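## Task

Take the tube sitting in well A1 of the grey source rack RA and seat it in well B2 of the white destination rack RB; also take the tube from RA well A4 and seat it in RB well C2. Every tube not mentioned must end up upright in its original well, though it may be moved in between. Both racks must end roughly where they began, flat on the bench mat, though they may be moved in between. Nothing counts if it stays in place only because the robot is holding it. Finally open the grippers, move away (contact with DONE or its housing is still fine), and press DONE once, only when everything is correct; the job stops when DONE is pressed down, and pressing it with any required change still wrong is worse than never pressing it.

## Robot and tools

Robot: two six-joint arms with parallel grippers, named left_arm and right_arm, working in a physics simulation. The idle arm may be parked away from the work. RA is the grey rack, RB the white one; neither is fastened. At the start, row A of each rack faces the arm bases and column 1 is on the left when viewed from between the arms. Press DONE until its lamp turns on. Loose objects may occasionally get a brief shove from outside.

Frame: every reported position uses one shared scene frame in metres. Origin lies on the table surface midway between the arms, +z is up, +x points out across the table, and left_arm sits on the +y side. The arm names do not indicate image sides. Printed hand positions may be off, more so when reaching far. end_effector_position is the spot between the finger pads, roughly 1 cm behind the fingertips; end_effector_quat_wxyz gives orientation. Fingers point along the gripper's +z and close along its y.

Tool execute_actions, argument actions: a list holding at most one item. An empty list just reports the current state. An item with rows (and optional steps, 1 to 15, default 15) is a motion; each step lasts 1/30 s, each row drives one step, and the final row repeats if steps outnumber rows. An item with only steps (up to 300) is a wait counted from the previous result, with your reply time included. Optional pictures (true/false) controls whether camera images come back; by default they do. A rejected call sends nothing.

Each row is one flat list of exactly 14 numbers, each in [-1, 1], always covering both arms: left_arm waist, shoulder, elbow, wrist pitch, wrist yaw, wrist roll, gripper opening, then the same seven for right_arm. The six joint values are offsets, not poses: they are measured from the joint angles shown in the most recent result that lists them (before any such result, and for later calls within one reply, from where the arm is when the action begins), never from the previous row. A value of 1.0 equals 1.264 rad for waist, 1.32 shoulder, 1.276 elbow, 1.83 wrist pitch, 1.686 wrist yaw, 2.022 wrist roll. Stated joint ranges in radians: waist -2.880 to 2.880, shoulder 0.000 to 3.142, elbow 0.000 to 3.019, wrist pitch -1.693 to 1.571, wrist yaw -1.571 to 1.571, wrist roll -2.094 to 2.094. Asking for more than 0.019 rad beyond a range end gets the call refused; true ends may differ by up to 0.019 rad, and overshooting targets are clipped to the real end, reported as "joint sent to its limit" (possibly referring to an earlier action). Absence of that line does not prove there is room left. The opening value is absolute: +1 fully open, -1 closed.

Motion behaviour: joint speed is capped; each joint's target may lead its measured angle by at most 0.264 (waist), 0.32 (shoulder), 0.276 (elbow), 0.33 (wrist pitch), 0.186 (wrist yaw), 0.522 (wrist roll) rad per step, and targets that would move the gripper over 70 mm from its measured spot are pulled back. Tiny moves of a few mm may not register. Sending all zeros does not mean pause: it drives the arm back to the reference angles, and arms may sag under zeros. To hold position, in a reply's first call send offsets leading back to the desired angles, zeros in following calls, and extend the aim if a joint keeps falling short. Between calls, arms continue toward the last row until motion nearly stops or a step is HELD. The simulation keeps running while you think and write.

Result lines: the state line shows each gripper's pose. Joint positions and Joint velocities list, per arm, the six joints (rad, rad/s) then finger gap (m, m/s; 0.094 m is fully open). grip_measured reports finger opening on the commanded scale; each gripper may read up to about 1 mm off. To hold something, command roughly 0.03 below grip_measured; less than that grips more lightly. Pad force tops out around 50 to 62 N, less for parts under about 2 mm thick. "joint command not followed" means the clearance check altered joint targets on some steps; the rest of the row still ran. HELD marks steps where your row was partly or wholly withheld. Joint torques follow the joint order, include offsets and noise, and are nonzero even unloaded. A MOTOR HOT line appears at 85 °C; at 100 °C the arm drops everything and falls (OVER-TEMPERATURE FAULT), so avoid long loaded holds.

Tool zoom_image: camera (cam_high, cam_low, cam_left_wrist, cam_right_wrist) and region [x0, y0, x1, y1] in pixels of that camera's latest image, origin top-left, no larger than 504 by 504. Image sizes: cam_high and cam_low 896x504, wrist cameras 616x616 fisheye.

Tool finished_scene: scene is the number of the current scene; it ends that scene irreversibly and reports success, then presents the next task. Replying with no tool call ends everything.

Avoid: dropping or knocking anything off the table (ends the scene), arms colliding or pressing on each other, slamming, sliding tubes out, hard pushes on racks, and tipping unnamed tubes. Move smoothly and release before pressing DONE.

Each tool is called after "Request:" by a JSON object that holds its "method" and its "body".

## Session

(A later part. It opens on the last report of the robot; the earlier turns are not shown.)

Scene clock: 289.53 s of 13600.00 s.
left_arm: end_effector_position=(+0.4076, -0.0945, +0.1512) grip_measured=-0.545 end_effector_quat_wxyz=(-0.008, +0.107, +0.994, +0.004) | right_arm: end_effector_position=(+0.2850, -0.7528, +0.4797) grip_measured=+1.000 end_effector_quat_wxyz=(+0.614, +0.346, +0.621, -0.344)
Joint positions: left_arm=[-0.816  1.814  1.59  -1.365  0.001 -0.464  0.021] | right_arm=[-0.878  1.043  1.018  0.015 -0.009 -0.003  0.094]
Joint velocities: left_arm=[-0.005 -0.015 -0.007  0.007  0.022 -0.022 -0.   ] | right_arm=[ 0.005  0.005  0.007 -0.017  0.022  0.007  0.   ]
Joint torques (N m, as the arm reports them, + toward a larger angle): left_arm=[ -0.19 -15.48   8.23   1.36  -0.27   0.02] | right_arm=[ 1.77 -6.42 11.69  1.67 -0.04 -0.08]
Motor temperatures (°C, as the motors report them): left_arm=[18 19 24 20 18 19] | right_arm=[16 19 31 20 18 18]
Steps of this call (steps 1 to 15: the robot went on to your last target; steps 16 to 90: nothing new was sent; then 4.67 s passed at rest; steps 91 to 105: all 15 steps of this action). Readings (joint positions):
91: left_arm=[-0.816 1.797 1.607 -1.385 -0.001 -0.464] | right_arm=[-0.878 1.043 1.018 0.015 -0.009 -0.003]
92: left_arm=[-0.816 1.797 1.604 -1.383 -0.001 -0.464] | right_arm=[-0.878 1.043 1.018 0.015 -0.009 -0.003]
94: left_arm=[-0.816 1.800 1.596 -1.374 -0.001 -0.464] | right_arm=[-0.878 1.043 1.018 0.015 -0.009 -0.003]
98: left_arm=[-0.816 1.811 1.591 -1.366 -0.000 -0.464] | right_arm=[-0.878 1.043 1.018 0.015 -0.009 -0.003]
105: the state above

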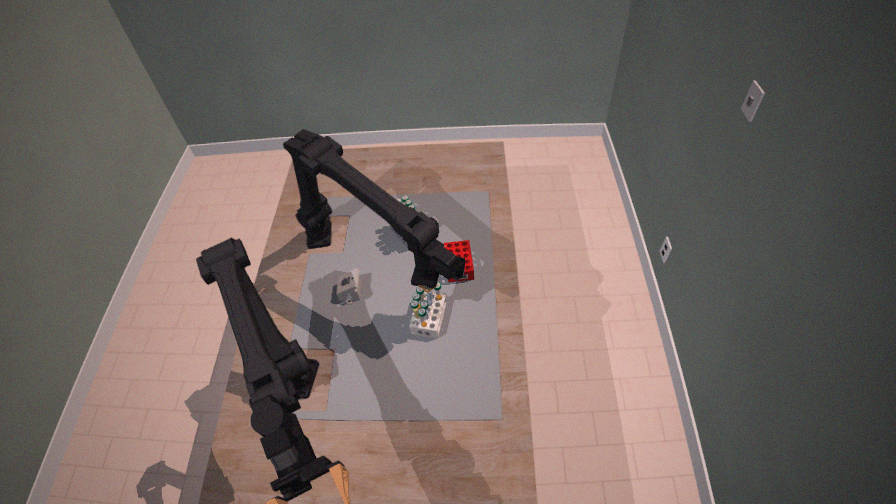

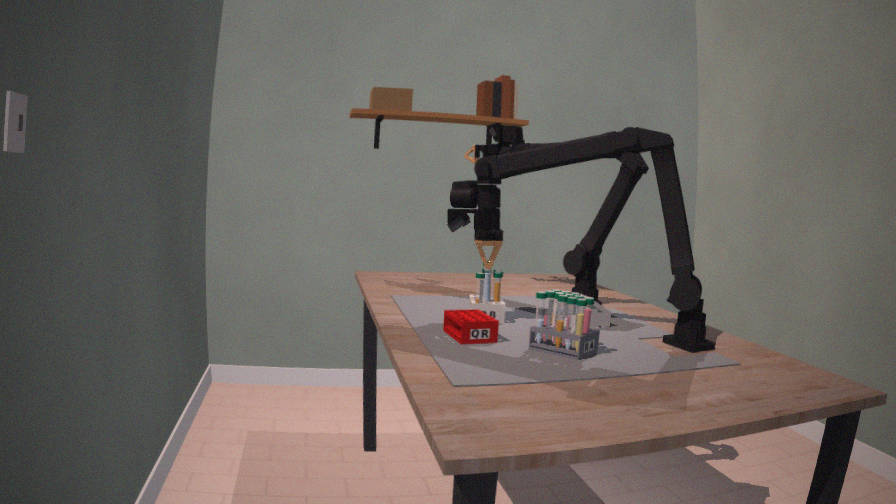

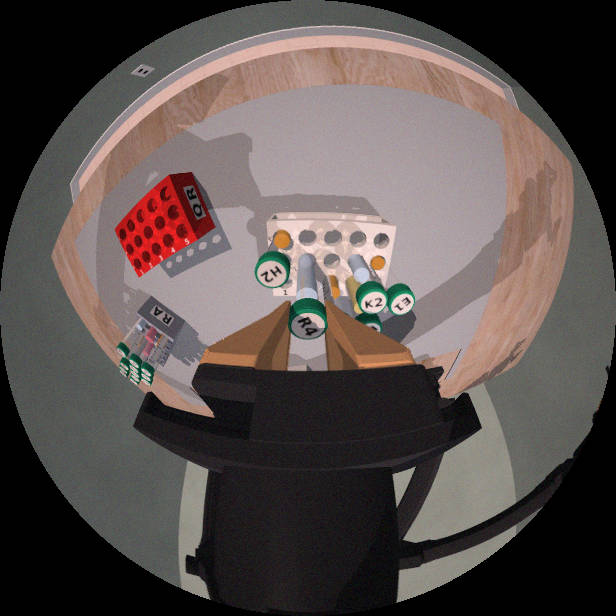

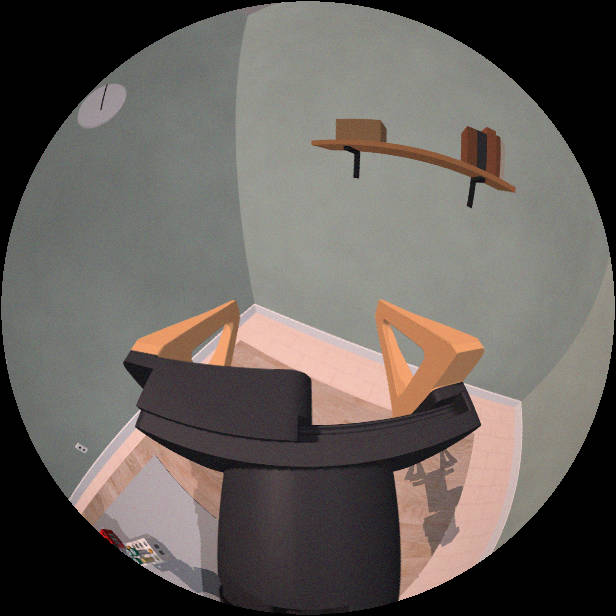

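Request:
{"method": "execute_actions", "body": {"actions": [{"rows":[[0,0.008,-0.018,0.018,0,0,-0.58,0,0,0.02,0,0,0,1],[0,0.008,-0.018,0.024,0,0,-0.58,0,0,0.02,0,0,0,1],[0,0.008,-0.018,0.03,0,0,-0.58,0,0,0.02,0,0,0,1]]}], "pictures": false}}

Request:
{"method": "execute_actions", "body": {"actions": [{"rows":[[0,0.012,-0.022,0.018,0,0,-0.58,0,0,0.02,0,0,0,1],[0,0.012,-0.022,0.024,0,0,-0.58,0,0,0.02,0,0,0,1],[0,0.012,-0.022,0.032,0,0,-0.58,0,0,0.02,0,0,0,1]]}]}}

Scene clock: 297.60 s of 13600.00 s.
left_arm: end_effector_position=(+0.4059, -0.0944, +0.1413) grip_measured=-0.545 end_effector_quat_wxyz=(-0.008, +0.107, +0.994, +0.001) | right_arm: end_effector_position=(+0.2850, -0.7528, +0.4797) grip_measured=+1.000 end_effector_quat_wxyz=(+0.614, +0.346, +0.621, -0.344)
Joint positions: left_arm=[-0.816  1.814  1.563 -1.334  0.006 -0.464  0.021] | right_arm=[-0.878  1.043  1.018  0.015 -0.009 -0.003  0.094]
Joint velocities: left_arm=[-0.005  0.005 -0.012 -0.007 -0.022 -0.081 -0.   ] | right_arm=[-0.015 -0.005  0.007 -0.002 -0.081 -0.022  0.   ]
Joint torques (N m, as the arm reports them, + toward a larger angle): left_arm=[ -0.29 -15.45   8.07   1.31  -0.39   0.03] | right_arm=[ 1.23 -5.66 11.46  1.66 -0.06 -0.1 ]
Motor temperatures (°C, as the motors report them): left_arm=[18 19 23 20 18 19] | right_arm=[16 19 31 20 18 18]
Steps of this call (steps 1 to 15: the robot went on to your last target; steps 16 to 90: nothing new was sent; then 4.57 s passed at rest; steps 91 to 105: all 15 steps of this action). Readings (joint positions):
91: left_arm=[-0.816 1.814 1.587 -1.362 0.001 -0.464] | right_arm=[-0.878 1.043 1.018 0.015 -0.009 -0.003]
92: left_arm=[-0.816 1.814 1.582 -1.357 0.003 -0.464] | right_arm=[-0.878 1.043 1.018 0.015 -0.009 -0.003]
94: left_arm=[-0.816 1.814 1.571 -1.343 0.005 -0.464] | right_arm=[-0.878 1.043 1.018 0.015 -0.009 -0.003]
98: left_arm=[-0.816 1.814 1.563 -1.335 0.006 -0.464] | right_arm=[-0.878 1.043 1.018 0.015 -0.009 -0.003]
105: the state above

Scene clock: 298.10 s of 13600.00 s.
left_arm: end_effector_position=(+0.4044, -0.0938, +0.1259) grip_measured=-0.545 end_effector_quat_wxyz=(-0.009, +0.107, +0.994, -0.000) | right_arm: end_effector_position=(+0.2850, -0.7528, +0.4797) grip_measured=+1.000 end_effector_quat_wxyz=(+0.614, +0.346, +0.621, -0.344)
Joint positions: left_arm=[-0.816  1.821  1.532 -1.296  0.009 -0.464  0.021] | right_arm=[-0.878  1.043  1.018  0.015 -0.009 -0.003  0.094]
Joint velocities: left_arm=[-0.005 -0.015  0.007  0.012  0.051 -0.051 -0.001] | right_arm=[-0.005  0.015  0.012 -0.012 -0.007 -0.037  0.   ]
Joint torques (N m, as the arm reports them, + toward a larger angle): left_arm=[ -0.43 -15.32   7.94   1.22  -0.3    0.01] | right_arm=[ 1.57 -5.62 11.86  1.76 -0.08 -0.08]
Motor temperatures (°C, as the motors report them): left_arm=[18 19 23 20 18 19] | right_arm=[16 19 31 20 18 18]
Steps of this call (steps 1 to 15: all 15 steps of this action). Readings (joint positions):
1: left_arm=[-0.816 1.814 1.559 -1.330 0.007 -0.464] | right_arm=[-0.878 1.043 1.018 0.015 -0.009 -0.003]
2: left_arm=[-0.816 1.814 1.554 -1.325 0.008 -0.464] | right_arm=[-0.878 1.043 1.018 0.015 -0.009 -0.003]
4: left_arm=[-0.816 1.815 1.541 -1.308 0.009 -0.464] | right_arm=[-0.878 1.043 1.018 0.015 -0.009 -0.003]
8: left_arm=[-0.816 1.821 1.532 -1.296 0.009 -0.464] | right_arm=[-0.878 1.043 1.018 0.015 -0.009 -0.003]
15: the state above

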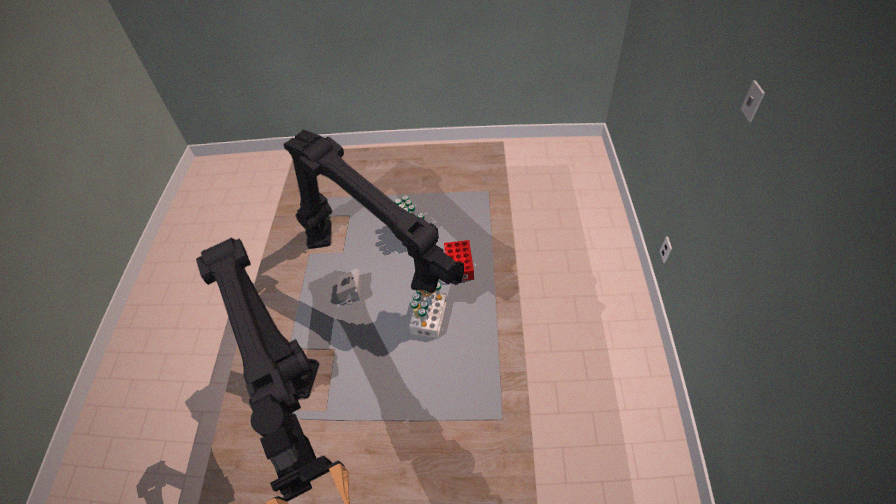

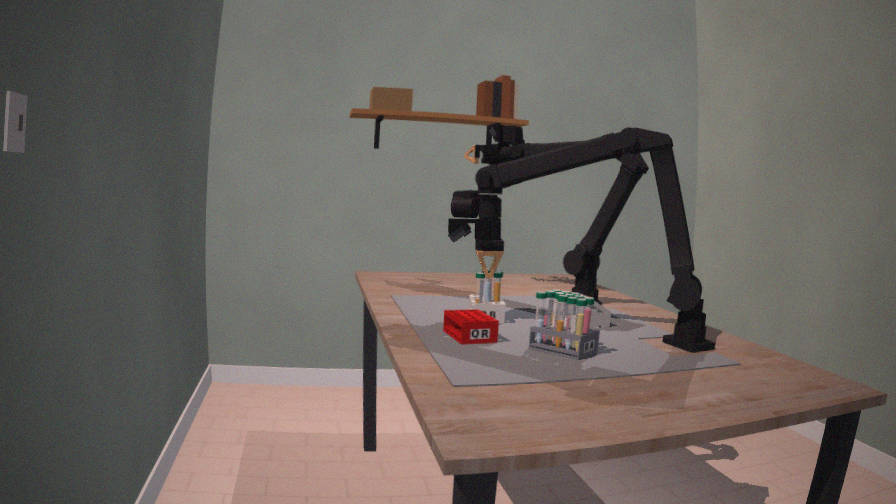

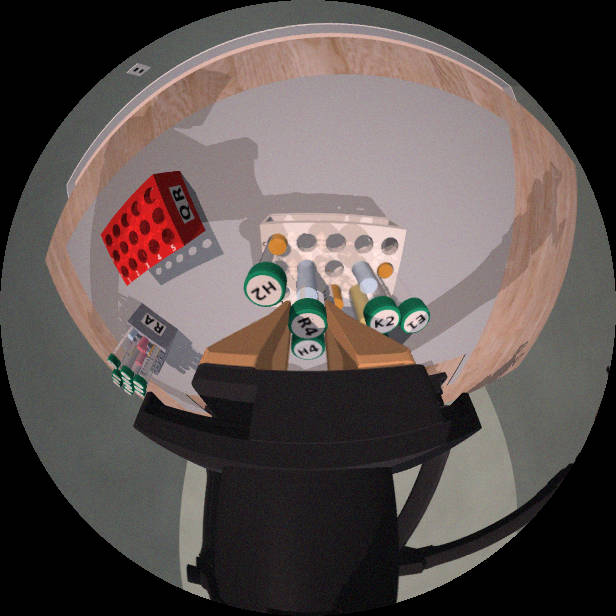

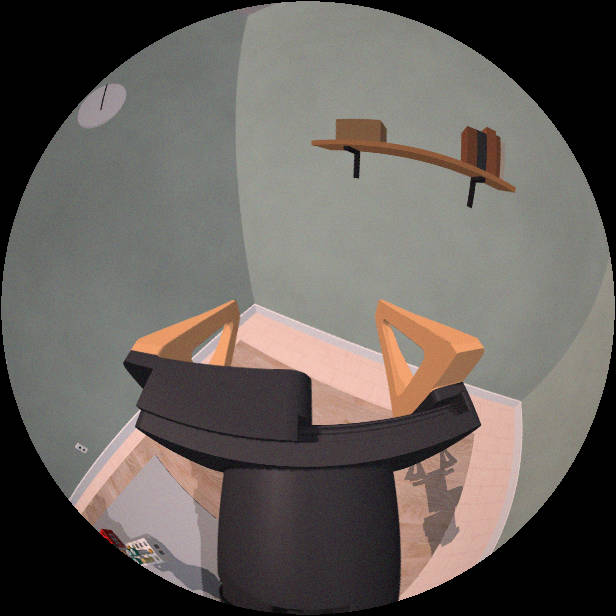

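A further few mm with shoulder, release, then lift.

Request:
{"method": "execute_actions", "body": {"actions": [{"rows":[[0,0.018,0,0.02,0,0,-0.58,0,0,0.02,0,0,0,1]],"steps":12}], "pictures": false}}

Request:
{"method": "execute_actions", "body": {"actions": [{"rows":[[0,0,0.01,0,0,0,-0.4,0,0,0.02,0,0,0,1]],"steps":8}], "pictures": false}}

Request:
{"method": "execute_actions", "body": {"actions": [{"rows":[[0,-0.04,0.09,-0.02,0,0,-0.4,0,0,0.02,0,0,0,1],[0,-0.04,0.09,-0.02,0,0,-0.4,0,0,0.02,0,0,0,1],[0,-0.04,0.09,-0.03,0,0,-0.4,0,0,0.02,0,0,0,1],[0,-0.04,0.09,-0.04,0,0,-0.4,0,0,0.02,0,0,0,1],[0,-0.04,0.09,-0.05,0,0,-0.4,0,0,0.02,0,0,0,1]]}]}}

Request:
{"method": "zoom_image", "body": {"camera": "cam_low", "region": [440,230,540,330]}}

Scene clock: 311.13 s of 13600.00 s.
left_arm: end_effector_position=(+0.4056, -0.0950, +0.1213) grip_measured=-0.545 end_effector_quat_wxyz=(-0.009, +0.107, +0.994, -0.000) | right_arm: end_effector_position=(+0.2850, -0.7528, +0.4797) grip_measured=+1.000 end_effector_quat_wxyz=(+0.614, +0.346, +0.621, -0.344)
Joint positions: left_arm=[-0.816  1.829  1.531 -1.288  0.01  -0.464  0.021] | right_arm=[-0.878  1.043  1.018  0.015 -0.009 -0.003  0.094]
Joint velocities: left_arm=[-0.015 -0.005  0.012 -0.012  0.037  0.022 -0.   ] | right_arm=[ 0.005  0.015 -0.012 -0.002  0.066 -0.007  0.   ]
Joint torques (N m, as the arm reports them, + toward a larger angle): left_arm=[ -0.66 -14.85   7.85   1.55  -0.21   0.03] | right_arm=[ 1.47 -5.38 11.72  1.77 -0.08 -0.11]
Motor temperatures (°C, as the motors report them): left_arm=[18 20 23 20 18 19] | right_arm=[16 19 31 20 18 18]
Steps of this call (steps 1 to 15: the robot went on to your last target; steps 16 to 90: nothing new was sent; then 9.63 s passed at rest; steps 91 to 102: all 12 steps of this action). Readings (joint positions):
91: left_arm=[-0.816 1.821 1.532 -1.294 0.009 -0.464] | right_arm=[-0.878 1.043 1.018 0.015 -0.009 -0.003]
92: left_arm=[-0.816 1.822 1.532 -1.290 0.009 -0.464] | right_arm=[-0.878 1.043 1.018 0.015 -0.009 -0.003]
94: left_arm=[-0.816 1.824 1.532 -1.288 0.009 -0.464] | right_arm=[-0.878 1.043 1.018 0.015 -0.009 -0.003]
98: left_arm=[-0.816 1.829 1.531 -1.288 0.010 -0.464] | right_arm=[-0.878 1.043 1.018 0.015 -0.009 -0.003]
102: the state above

Scene clock: 311.40 s of 13600.00 s.
left_arm: end_effector_position=(+0.4056, -0.0950, +0.1213) grip_measured=-0.402 end_effector_quat_wxyz=(-0.009, +0.107, +0.994, -0.000) | right_arm: end_effector_position=(+0.2850, -0.7528, +0.4797) grip_measured=+1.000 end_effector_quat_wxyz=(+0.614, +0.346, +0.621, -0.344)
Joint positions: left_arm=[-0.816  1.829  1.531 -1.288  0.01  -0.464  0.028] | right_arm=[-0.878  1.043  1.018  0.015 -0.009 -0.003  0.094]
Joint velocities: left_arm=[ 0.005 -0.005  0.002  0.007 -0.022 -0.022 -0.001] | right_arm=[-0.005 -0.005 -0.007 -0.012  0.007 -0.051  0.   ]
Joint torques (N m, as the arm reports them, + toward a larger angle): left_arm=[ -0.42 -16.4    8.57   0.39  -0.17   0.02] | right_arm=[ 1.79 -6.11 11.66  1.51 -0.06 -0.08]
Motor temperatures (°C, as the motors report them): left_arm=[18 20 23 20 18 19] | right_arm=[16 19 31 20 18 18]
Steps of this call (steps 1 to 8: all 8 steps of this action). Readings (joint positions):
1: left_arm=[-0.816 1.829 1.531 -1.288 0.010 -0.464] | right_arm=[-0.878 1.043 1.018 0.015 -0.009 -0.003]
2: left_arm=[-0.816 1.829 1.531 -1.288 0.010 -0.464] | right_arm=[-0.878 1.043 1.018 0.015 -0.009 -0.003]
4: left_arm=[-0.816 1.829 1.531 -1.288 0.010 -0.464] | right_arm=[-0.878 1.043 1.018 0.015 -0.009 -0.003]
8: the state above

Scene clock: 311.90 s of 13600.00 s.
left_arm: end_effector_position=(+0.4079, -0.0968, +0.1616) grip_measured=-0.402 end_effector_quat_wxyz=(+0.000, +0.107, +0.994, -0.006) | right_arm: end_effector_position=(+0.2850, -0.7528, +0.4797) grip_measured=+1.000 end_effector_quat_wxyz=(+0.614, +0.346, +0.621, -0.344)
Joint positions: left_arm=[-0.816  1.796  1.593 -1.361  0.01  -0.464  0.028] | right_arm=[-0.878  1.043  1.018  0.015 -0.009 -0.003  0.094]
Joint velocities: left_arm=[ 0.005 -0.005 -0.007  0.002 -0.007 -0.007  0.001] | right_arm=[-0.015  0.015  0.002  0.012 -0.051  0.022  0.   ]
Joint torques (N m, as the arm reports them, + toward a larger angle): left_arm=[ -0.19 -17.8   11.97  -0.18  -0.21   0.03] | right_arm=[ 0.76 -6.17 11.67  1.79  0.   -0.05]
Motor temperatures (°C, as the motors report them): left_arm=[18 20 23 20 18 19] | right_arm=[16 19 31 20 18 18]
Steps of this call (steps 1 to 15: all 15 steps of this action). Readings (joint positions):
1: left_arm=[-0.816 1.829 1.536 -1.293 0.010 -0.464] | right_arm=[-0.878 1.043 1.018 0.015 -0.009 -0.003]
2: left_arm=[-0.816 1.829 1.544 -1.299 0.010 -0.464] | right_arm=[-0.878 1.043 1.018 0.015 -0.009 -0.003]
4: left_arm=[-0.816 1.827 1.568 -1.318 0.010 -0.464] | right_arm=[-0.878 1.043 1.018 0.015 -0.009 -0.003]
8: left_arm=[-0.816 1.809 1.593 -1.353 0.010 -0.464] | right_arm=[-0.878 1.043 1.018 0.015 -0.009 -0.003]
15: the state above

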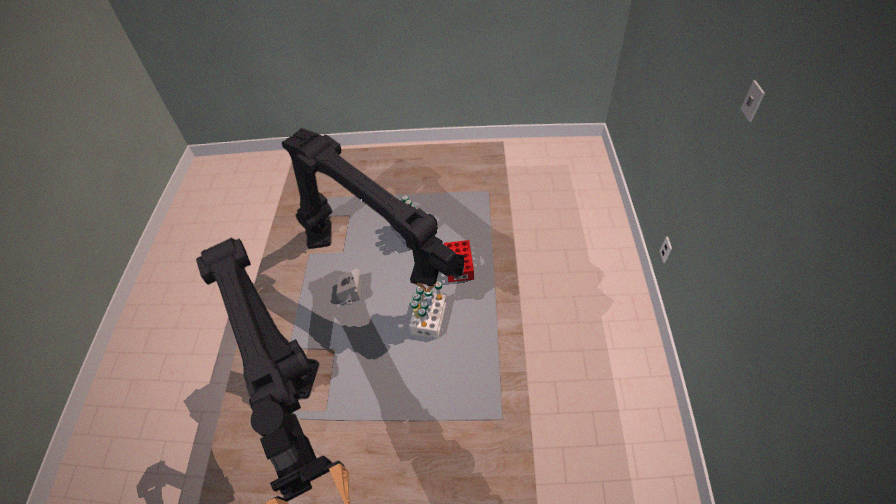

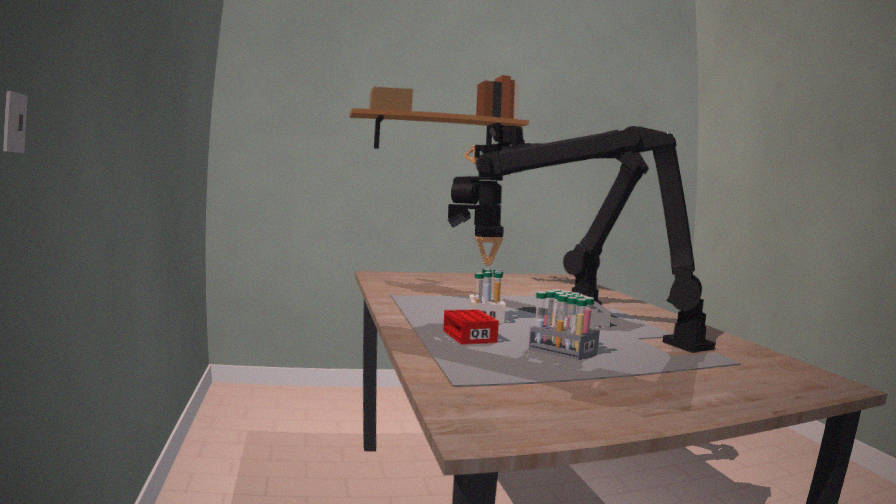

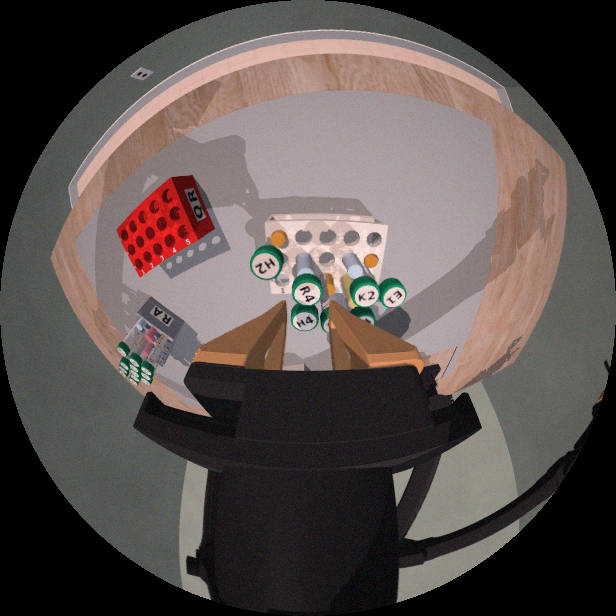

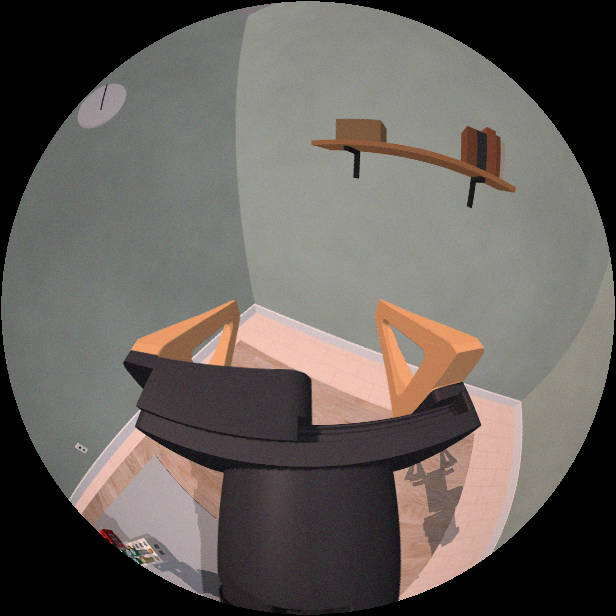

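Region (440, 230, 540, 330) of cam_low's 896x504 image, scaled by 5.040, with more detail than that image has.

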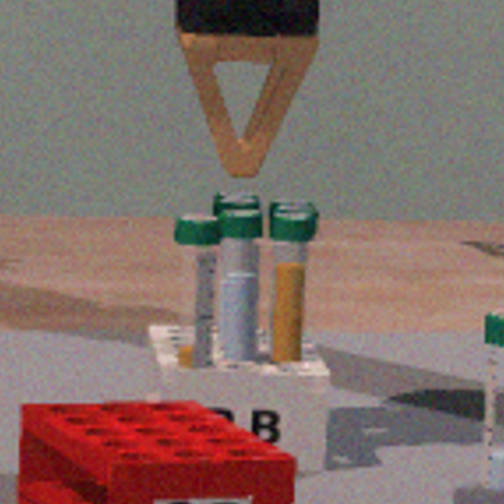

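Request:
{"method": "execute_actions", "body": {"actions": [{"rows":[[0,-0.2,0,0,0,0,-0.4,0,0,0.02,0,0,0,1],[0,-0.2,0,0,0,0,-0.4,0,0,0.02,0,0,0,1],[0,-0.2,0,0,0,0,-0.4,0,0,0.02,0,0,0,1],[0.1,-0.3,-0.1,0,0,0.1,-0.4,0,0,0.02,0,0,0,1],[0.2,-0.4,-0.1,0,0,0.1,-0.4,0,0,0.02,0,0,0,1],[0.3,-0.4,-0.2,0,0,0.2,-0.4,0,0,0.02,0,0,0,1],[0.398,-0.4,-0.3,0,0,0.24,-0.4,0,0,0.02,0,0,0,1]]}], "pictures": false}}

Request:
{"method": "execute_actions", "body": {"actions": [{"steps":25}], "pictures": false}}

Request:
{"method": "execute_actions", "body": {"actions": [{"rows":[[0,0,-0.135,0.036,0,0,-0.4,0,0,0.02,0,0,0,1]]}]}}

Scene clock: 328.80 s of 13600.00 s.
left_arm: end_effector_position=(+0.3763, +0.1209, +0.2234) grip_measured=-0.402 end_effector_quat_wxyz=(+0.042, +0.076, +0.996, -0.016) | right_arm: end_effector_position=(+0.2850, -0.7528, +0.4797) grip_measured=+1.000 end_effector_quat_wxyz=(+0.614, +0.346, +0.621, -0.344)
Joint positions: left_arm=[-0.446  1.371  1.248 -1.359  0.012 -0.159  0.028] | right_arm=[-0.878  1.043  1.018  0.015 -0.009 -0.003  0.094]
Joint velocities: left_arm=[ 1.597 -0.874 -0.496 -0.002 -0.007  0.857  0.001] | right_arm=[-0.015 -0.005 -0.002  0.002  0.007  0.022  0.   ]
Joint torques (N m, as the arm reports them, + toward a larger angle): left_arm=[ -0.36 -10.92   8.29   0.52  -0.19   0.08] | right_arm=[ 1.84 -6.02 11.35  1.15 -0.04 -0.07]
Motor temperatures (°C, as the motors report them): left_arm=[18 20 25 20 18 19] | right_arm=[16 19 31 20 18 18]
Steps of this call (steps 1 to 15: the robot went on to your last target; steps 16 to 90: nothing new was sent; then 13.40 s passed at rest; steps 91 to 105: all 15 steps of this action). Readings (joint positions):
91: left_arm=[-0.816 1.791 1.592 -1.361 0.010 -0.464] | right_arm=[-0.878 1.043 1.018 0.015 -0.009 -0.003]
92: left_arm=[-0.816 1.781 1.585 -1.361 0.010 -0.464] | right_arm=[-0.878 1.043 1.018 0.015 -0.009 -0.003]
94: left_arm=[-0.813 1.746 1.566 -1.360 0.011 -0.450] | right_arm=[-0.878 1.043 1.018 0.015 -0.009 -0.003]
98: left_arm=[-0.746 1.618 1.455 -1.359 0.012 -0.351] | right_arm=[-0.878 1.043 1.018 0.015 -0.009 -0.003]
105: the state above

Scene clock: 329.63 s of 13600.00 s.
left_arm: end_effector_position=(+0.3672, +0.1811, +0.2499) grip_measured=-0.402 end_effector_quat_wxyz=(+0.080, +0.091, +0.993, -0.010) | right_arm: end_effector_position=(+0.2850, -0.7528, +0.4797) grip_measured=+1.000 end_effector_quat_wxyz=(+0.614, +0.346, +0.621, -0.344)
Joint positions: left_arm=[-0.308  1.257  1.207 -1.359  0.008  0.01   0.028] | right_arm=[-0.878  1.043  1.018  0.015 -0.009 -0.003  0.094]
Joint velocities: left_arm=[-0.005  0.005 -0.017  0.012 -0.007 -0.007  0.002] | right_arm=[ 0.024 -0.005 -0.002 -0.002 -0.037 -0.007  0.   ]
Joint torques (N m, as the arm reports them, + toward a larger angle): left_arm=[-0.84 -7.01  8.64  0.71 -0.08  0.15] | right_arm=[ 1.67 -6.81 11.52  1.65  0.03 -0.12]
Motor temperatures (°C, as the motors report them): left_arm=[18 20 25 20 18 19] | right_arm=[16 19 31 20 18 18]
Steps of this call (steps 1 to 25: the robot went on to your last target). Readings (joint positions):
1: left_arm=[-0.392 1.342 1.233 -1.359 0.012 -0.127] | right_arm=[-0.878 1.043 1.018 0.015 -0.009 -0.003]
2: left_arm=[-0.343 1.316 1.220 -1.359 0.009 -0.100] | right_arm=[-0.878 1.043 1.018 0.015 -0.009 -0.003]
4: left_arm=[-0.281 1.277 1.211 -1.359 0.005 -0.062] | right_arm=[-0.878 1.043 1.018 0.015 -0.009 -0.003]
8: left_arm=[-0.288 1.255 1.211 -1.359 0.006 -0.020] | right_arm=[-0.878 1.043 1.018 0.015 -0.009 -0.003]
25: the state above

Scene clock: 330.13 s of 13600.00 s.
left_arm: end_effector_position=(+0.3193, +0.1894, +0.1673) grip_measured=-0.402 end_effector_quat_wxyz=(-0.002, +0.091, +0.996, -0.004) | right_arm: end_effector_position=(+0.2850, -0.7528, +0.4797) grip_measured=+1.000 end_effector_quat_wxyz=(+0.614, +0.346, +0.621, -0.344)
Joint positions: left_arm=[-0.308  1.269  1.006 -1.311  0.008  0.01   0.028] | right_arm=[-0.878  1.043  1.018  0.015 -0.009 -0.003  0.094]
Joint velocities: left_arm=[ 0.005 -0.015 -0.002  0.007  0.037 -0.081  0.   ] | right_arm=[ 0.005  0.005 -0.012 -0.002  0.007 -0.081  0.   ]
Joint torques (N m, as the arm reports them, + toward a larger angle): left_arm=[-0.15 -8.06 10.15  1.21 -0.12  0.03] | right_arm=[ 1.36 -5.02 11.52  1.79 -0.06 -0.06]
Motor temperatures (°C, as the motors report them): left_arm=[18 20 25 20 18 19] | right_arm=[16 19 31 20 18 18]
Steps of this call (steps 1 to 15: all 15 steps of this action). Readings (joint positions):
1: left_arm=[-0.308 1.255 1.187 -1.343 0.008 0.010] | right_arm=[-0.878 1.043 1.018 0.015 -0.009 -0.003]
2: left_arm=[-0.308 1.245 1.150 -1.321 0.008 0.010] | right_arm=[-0.878 1.043 1.018 0.015 -0.009 -0.003]
4: left_arm=[-0.308 1.240 1.068 -1.313 0.008 0.010] | right_arm=[-0.878 1.043 1.018 0.015 -0.009 -0.003]
8: left_arm=[-0.308 1.266 1.006 -1.313 0.008 0.010] | right_arm=[-0.878 1.043 1.018 0.015 -0.009 -0.003]
15: the state above

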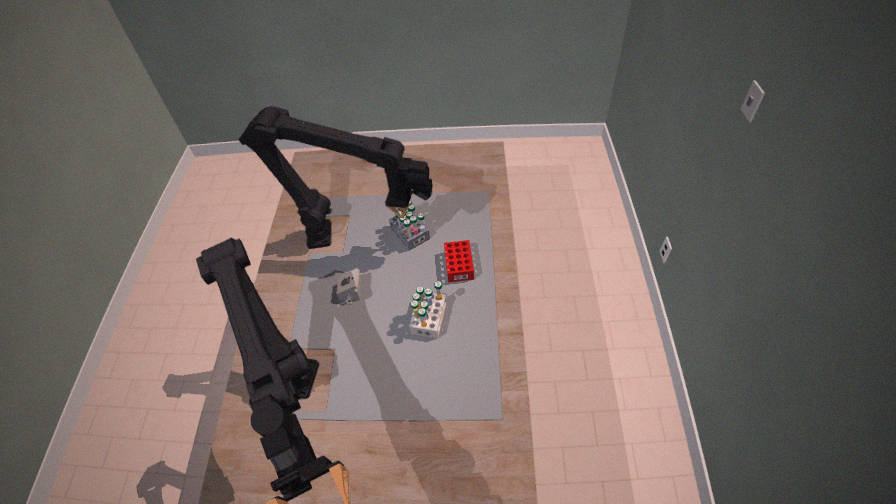

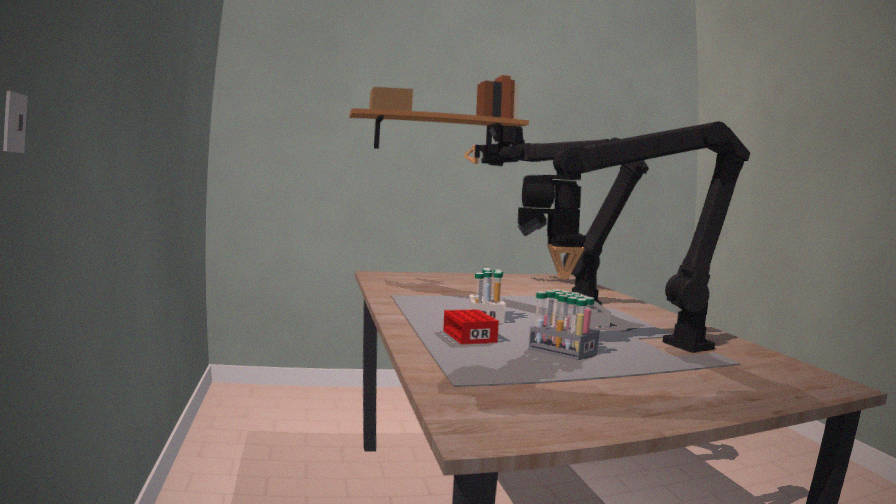

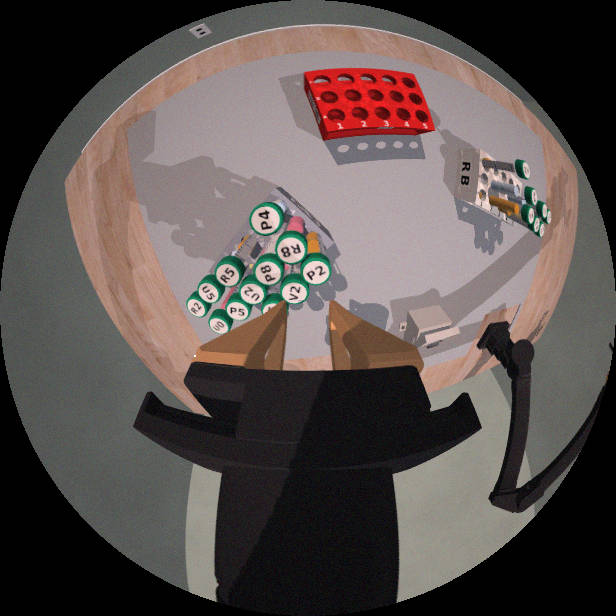

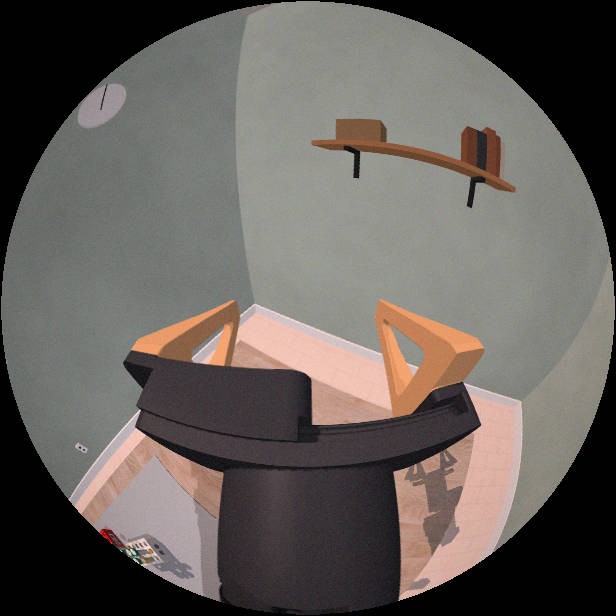

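Request:
{"method": "execute_actions", "body": {"actions": [{"rows":[[0.03,0,0.01,0,0,0,-0.4,0,0,0.02,0,0,0,1],[0.03,0,0.01,0,0,0,-0.4,0,0,0.02,0,0,0,1],[0.03,0,0.01,0,0,0,-0.4,0,0,0.02,0,0,0,1],[0.03,0.02,-0.034,0.052,0,0,-0.4,0,0,0.02,0,0,0,1]]}]}}

Request:
{"method": "zoom_image", "body": {"camera": "cam_left_wrist", "region": [220,220,400,380]}}

Scene clock: 341.20 s of 13600.00 s.
left_arm: end_effector_position=(+0.3215, +0.2000, +0.1413) grip_measured=-0.402 end_effector_quat_wxyz=(-0.002, +0.075, +0.997, -0.004) | right_arm: end_effector_position=(+0.2850, -0.7528, +0.4797) grip_measured=+1.000 end_effector_quat_wxyz=(+0.614, +0.346, +0.621, -0.344)
Joint positions: left_arm=[-0.277  1.292  0.955 -1.237  0.008  0.01   0.028] | right_arm=[-0.878  1.043  1.018  0.015 -0.009 -0.003  0.094]
Joint velocities: left_arm=[-0.005 -0.015 -0.002 -0.007  0.022  0.022 -0.001] | right_arm=[ 0.005 -0.005 -0.002 -0.007 -0.007 -0.066  0.   ]
Joint torques (N m, as the arm reports them, + toward a larger angle): left_arm=[ 0.61 -7.5   8.26  1.26 -0.14  0.03] | right_arm=[ 1.67 -6.37 11.65  1.5  -0.08 -0.07]
Motor temperatures (°C, as the motors report them): left_arm=[18 19 24 20 18 19] | right_arm=[16 19 32 20 18 18]
Steps of this call (steps 1 to 15: the robot went on to your last target; steps 16 to 90: nothing new was sent; then 7.57 s passed at rest; steps 91 to 105: all 15 steps of this action). Readings (joint positions):
91: left_arm=[-0.306 1.269 1.006 -1.311 0.008 0.010] | right_arm=[-0.878 1.043 1.018 0.015 -0.009 -0.003]
92: left_arm=[-0.301 1.269 1.006 -1.311 0.008 0.010] | right_arm=[-0.878 1.043 1.018 0.015 -0.009 -0.003]
94: left_arm=[-0.287 1.269 1.000 -1.296 0.008 0.010] | right_arm=[-0.878 1.043 1.018 0.015 -0.009 -0.003]
98: left_arm=[-0.277 1.281 0.964 -1.243 0.008 0.010] | right_arm=[-0.878 1.043 1.018 0.015 -0.009 -0.003]
105: the state above

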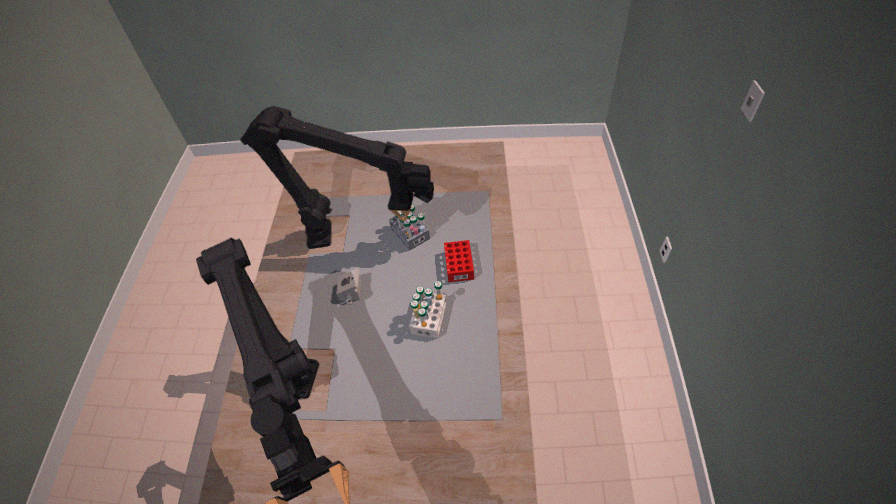

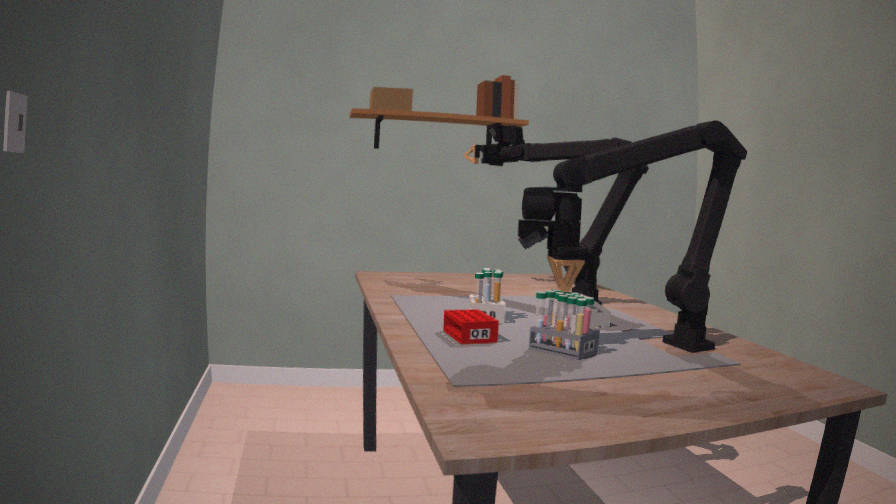

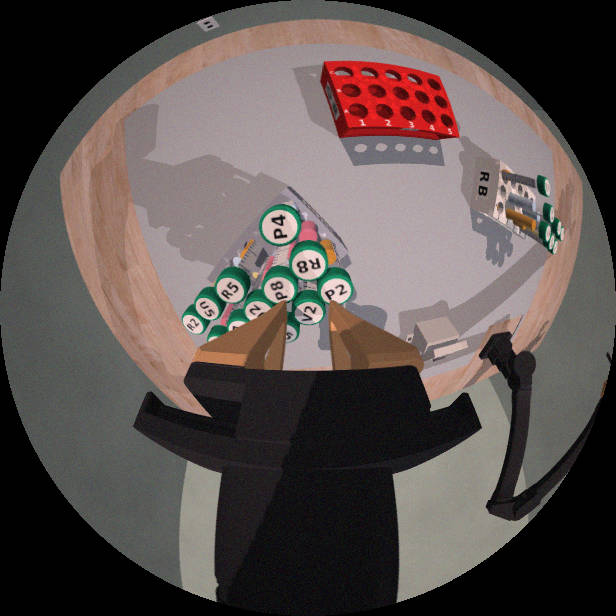

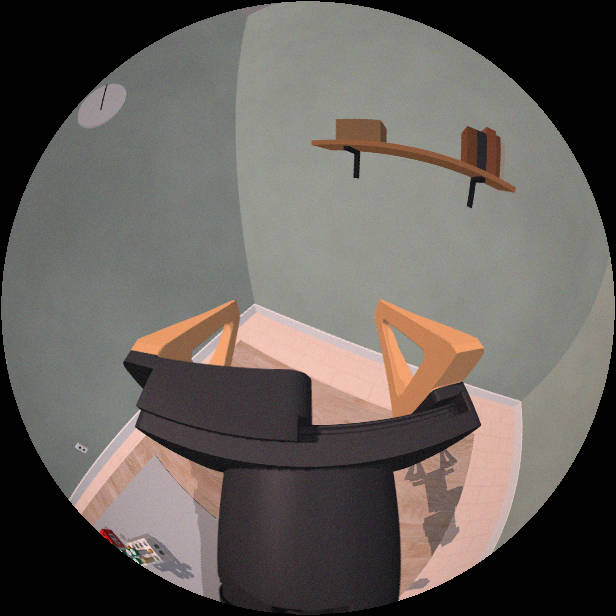

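Region (220, 220, 400, 380) of cam_left_wrist's 616x616 image, scaled by 2.800, with more detail than that image has.

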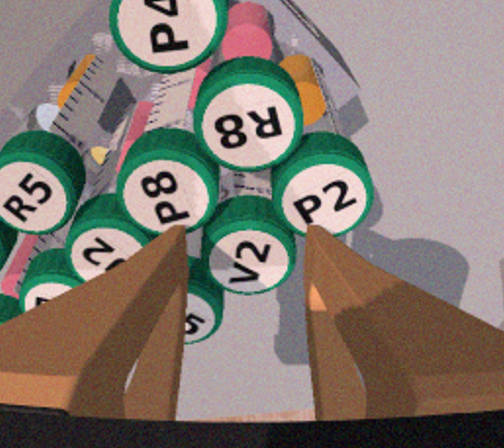

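Request:
{"method": "execute_actions", "body": {"actions": [{"rows":[[0,0.01,-0.028,0.02,0,0,-0.4,0,0,0.02,0,0,0,1],[0,0.01,-0.028,0.03,0,0,-0.4,0,0,0.02,0,0,0,1],[0,0.01,-0.028,0.04,0,0,-0.4,0,0,0.02,0,0,0,1]]}]}}

Request:
{"method": "zoom_image", "body": {"camera": "cam_left_wrist", "region": [220,220,400,380]}}

Scene clock: 350.80 s of 13600.00 s.
left_arm: end_effector_position=(+0.3261, +0.1996, +0.1388) grip_measured=-0.402 end_effector_quat_wxyz=(+0.013, +0.075, +0.997, -0.004) | right_arm: end_effector_position=(+0.2850, -0.7528, +0.4797) grip_measured=+1.000 end_effector_quat_wxyz=(+0.614, +0.346, +0.621, -0.344)
Joint positions: left_arm=[-0.277  1.287  0.944 -1.201  0.006  0.01   0.028] | right_arm=[-0.878  1.043  1.018  0.015 -0.009 -0.003  0.094]
Joint velocities: left_arm=[-0.015 -0.005  0.007  0.002 -0.007 -0.022 -0.001] | right_arm=[-0.015  0.015 -0.002  0.002 -0.081 -0.066  0.   ]
Joint torques (N m, as the arm reports them, + toward a larger angle): left_arm=[-0.36 -6.27  5.8   1.97 -0.06  0.04] | right_arm=[ 1.89 -5.87 11.65  1.77  0.04 -0.14]
Motor temperatures (°C, as the motors report them): left_arm=[18 19 24 20 18 19] | right_arm=[16 19 32 20 18 18]
Steps of this call (steps 1 to 15: the robot went on to your last target; steps 16 to 90: nothing new was sent; then 6.10 s passed at rest; steps 91 to 105: all 15 steps of this action). Readings (joint positions):
91: left_arm=[-0.277 1.292 0.950 -1.232 0.008 0.010] | right_arm=[-0.878 1.043 1.018 0.015 -0.009 -0.003]
92: left_arm=[-0.277 1.291 0.946 -1.227 0.007 0.010] | right_arm=[-0.878 1.043 1.018 0.015 -0.009 -0.003]
94: left_arm=[-0.277 1.287 0.944 -1.206 0.006 0.010] | right_arm=[-0.878 1.043 1.018 0.015 -0.009 -0.003]
98: left_arm=[-0.277 1.287 0.944 -1.201 0.006 0.010] | right_arm=[-0.878 1.043 1.018 0.015 -0.009 -0.003]
105: the state above

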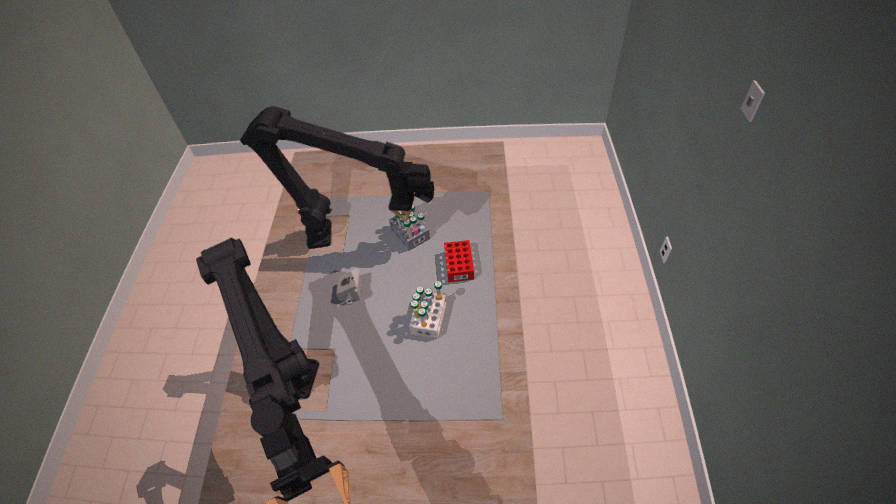

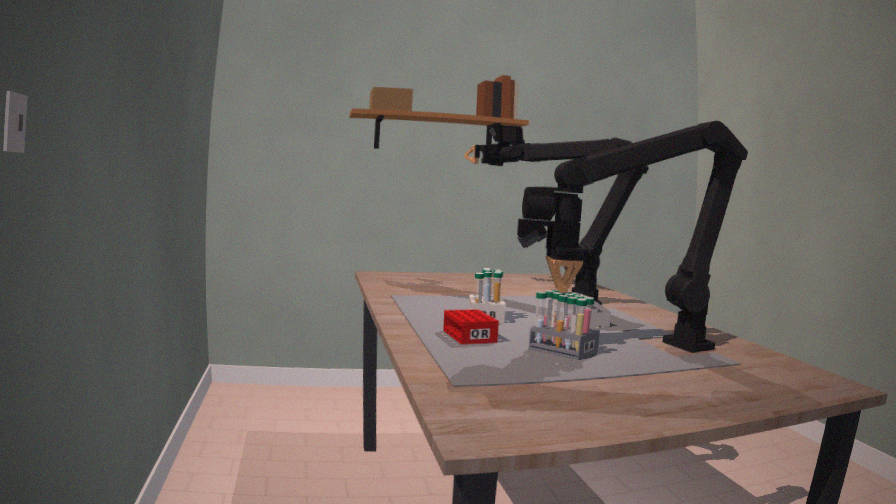

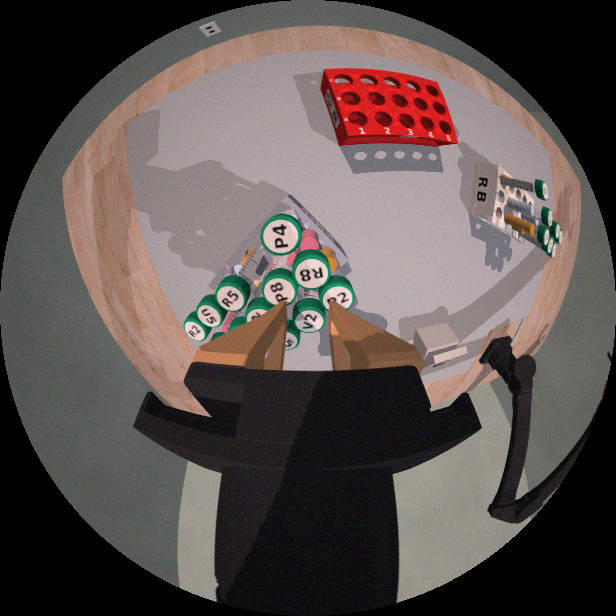

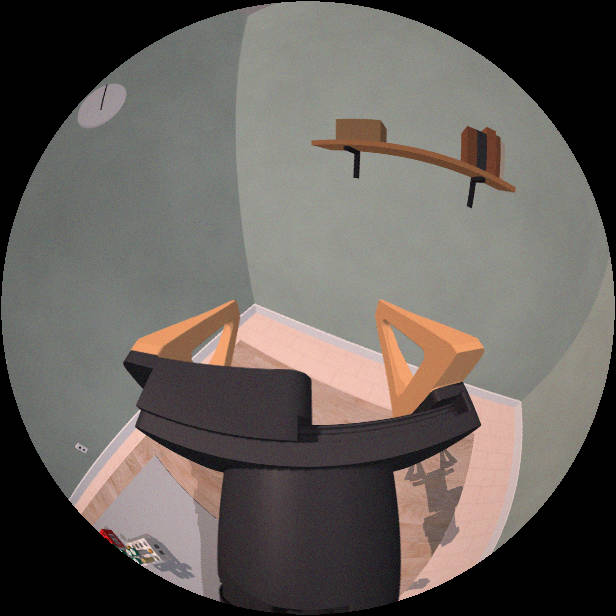

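Region (220, 220, 400, 380) of cam_left_wrist's 616x616 image, scaled by 2.800, with more detail than that image has.

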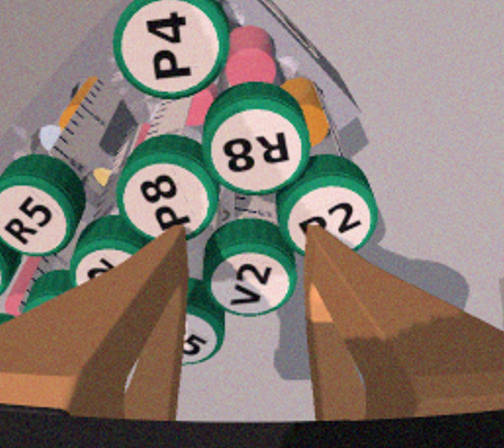

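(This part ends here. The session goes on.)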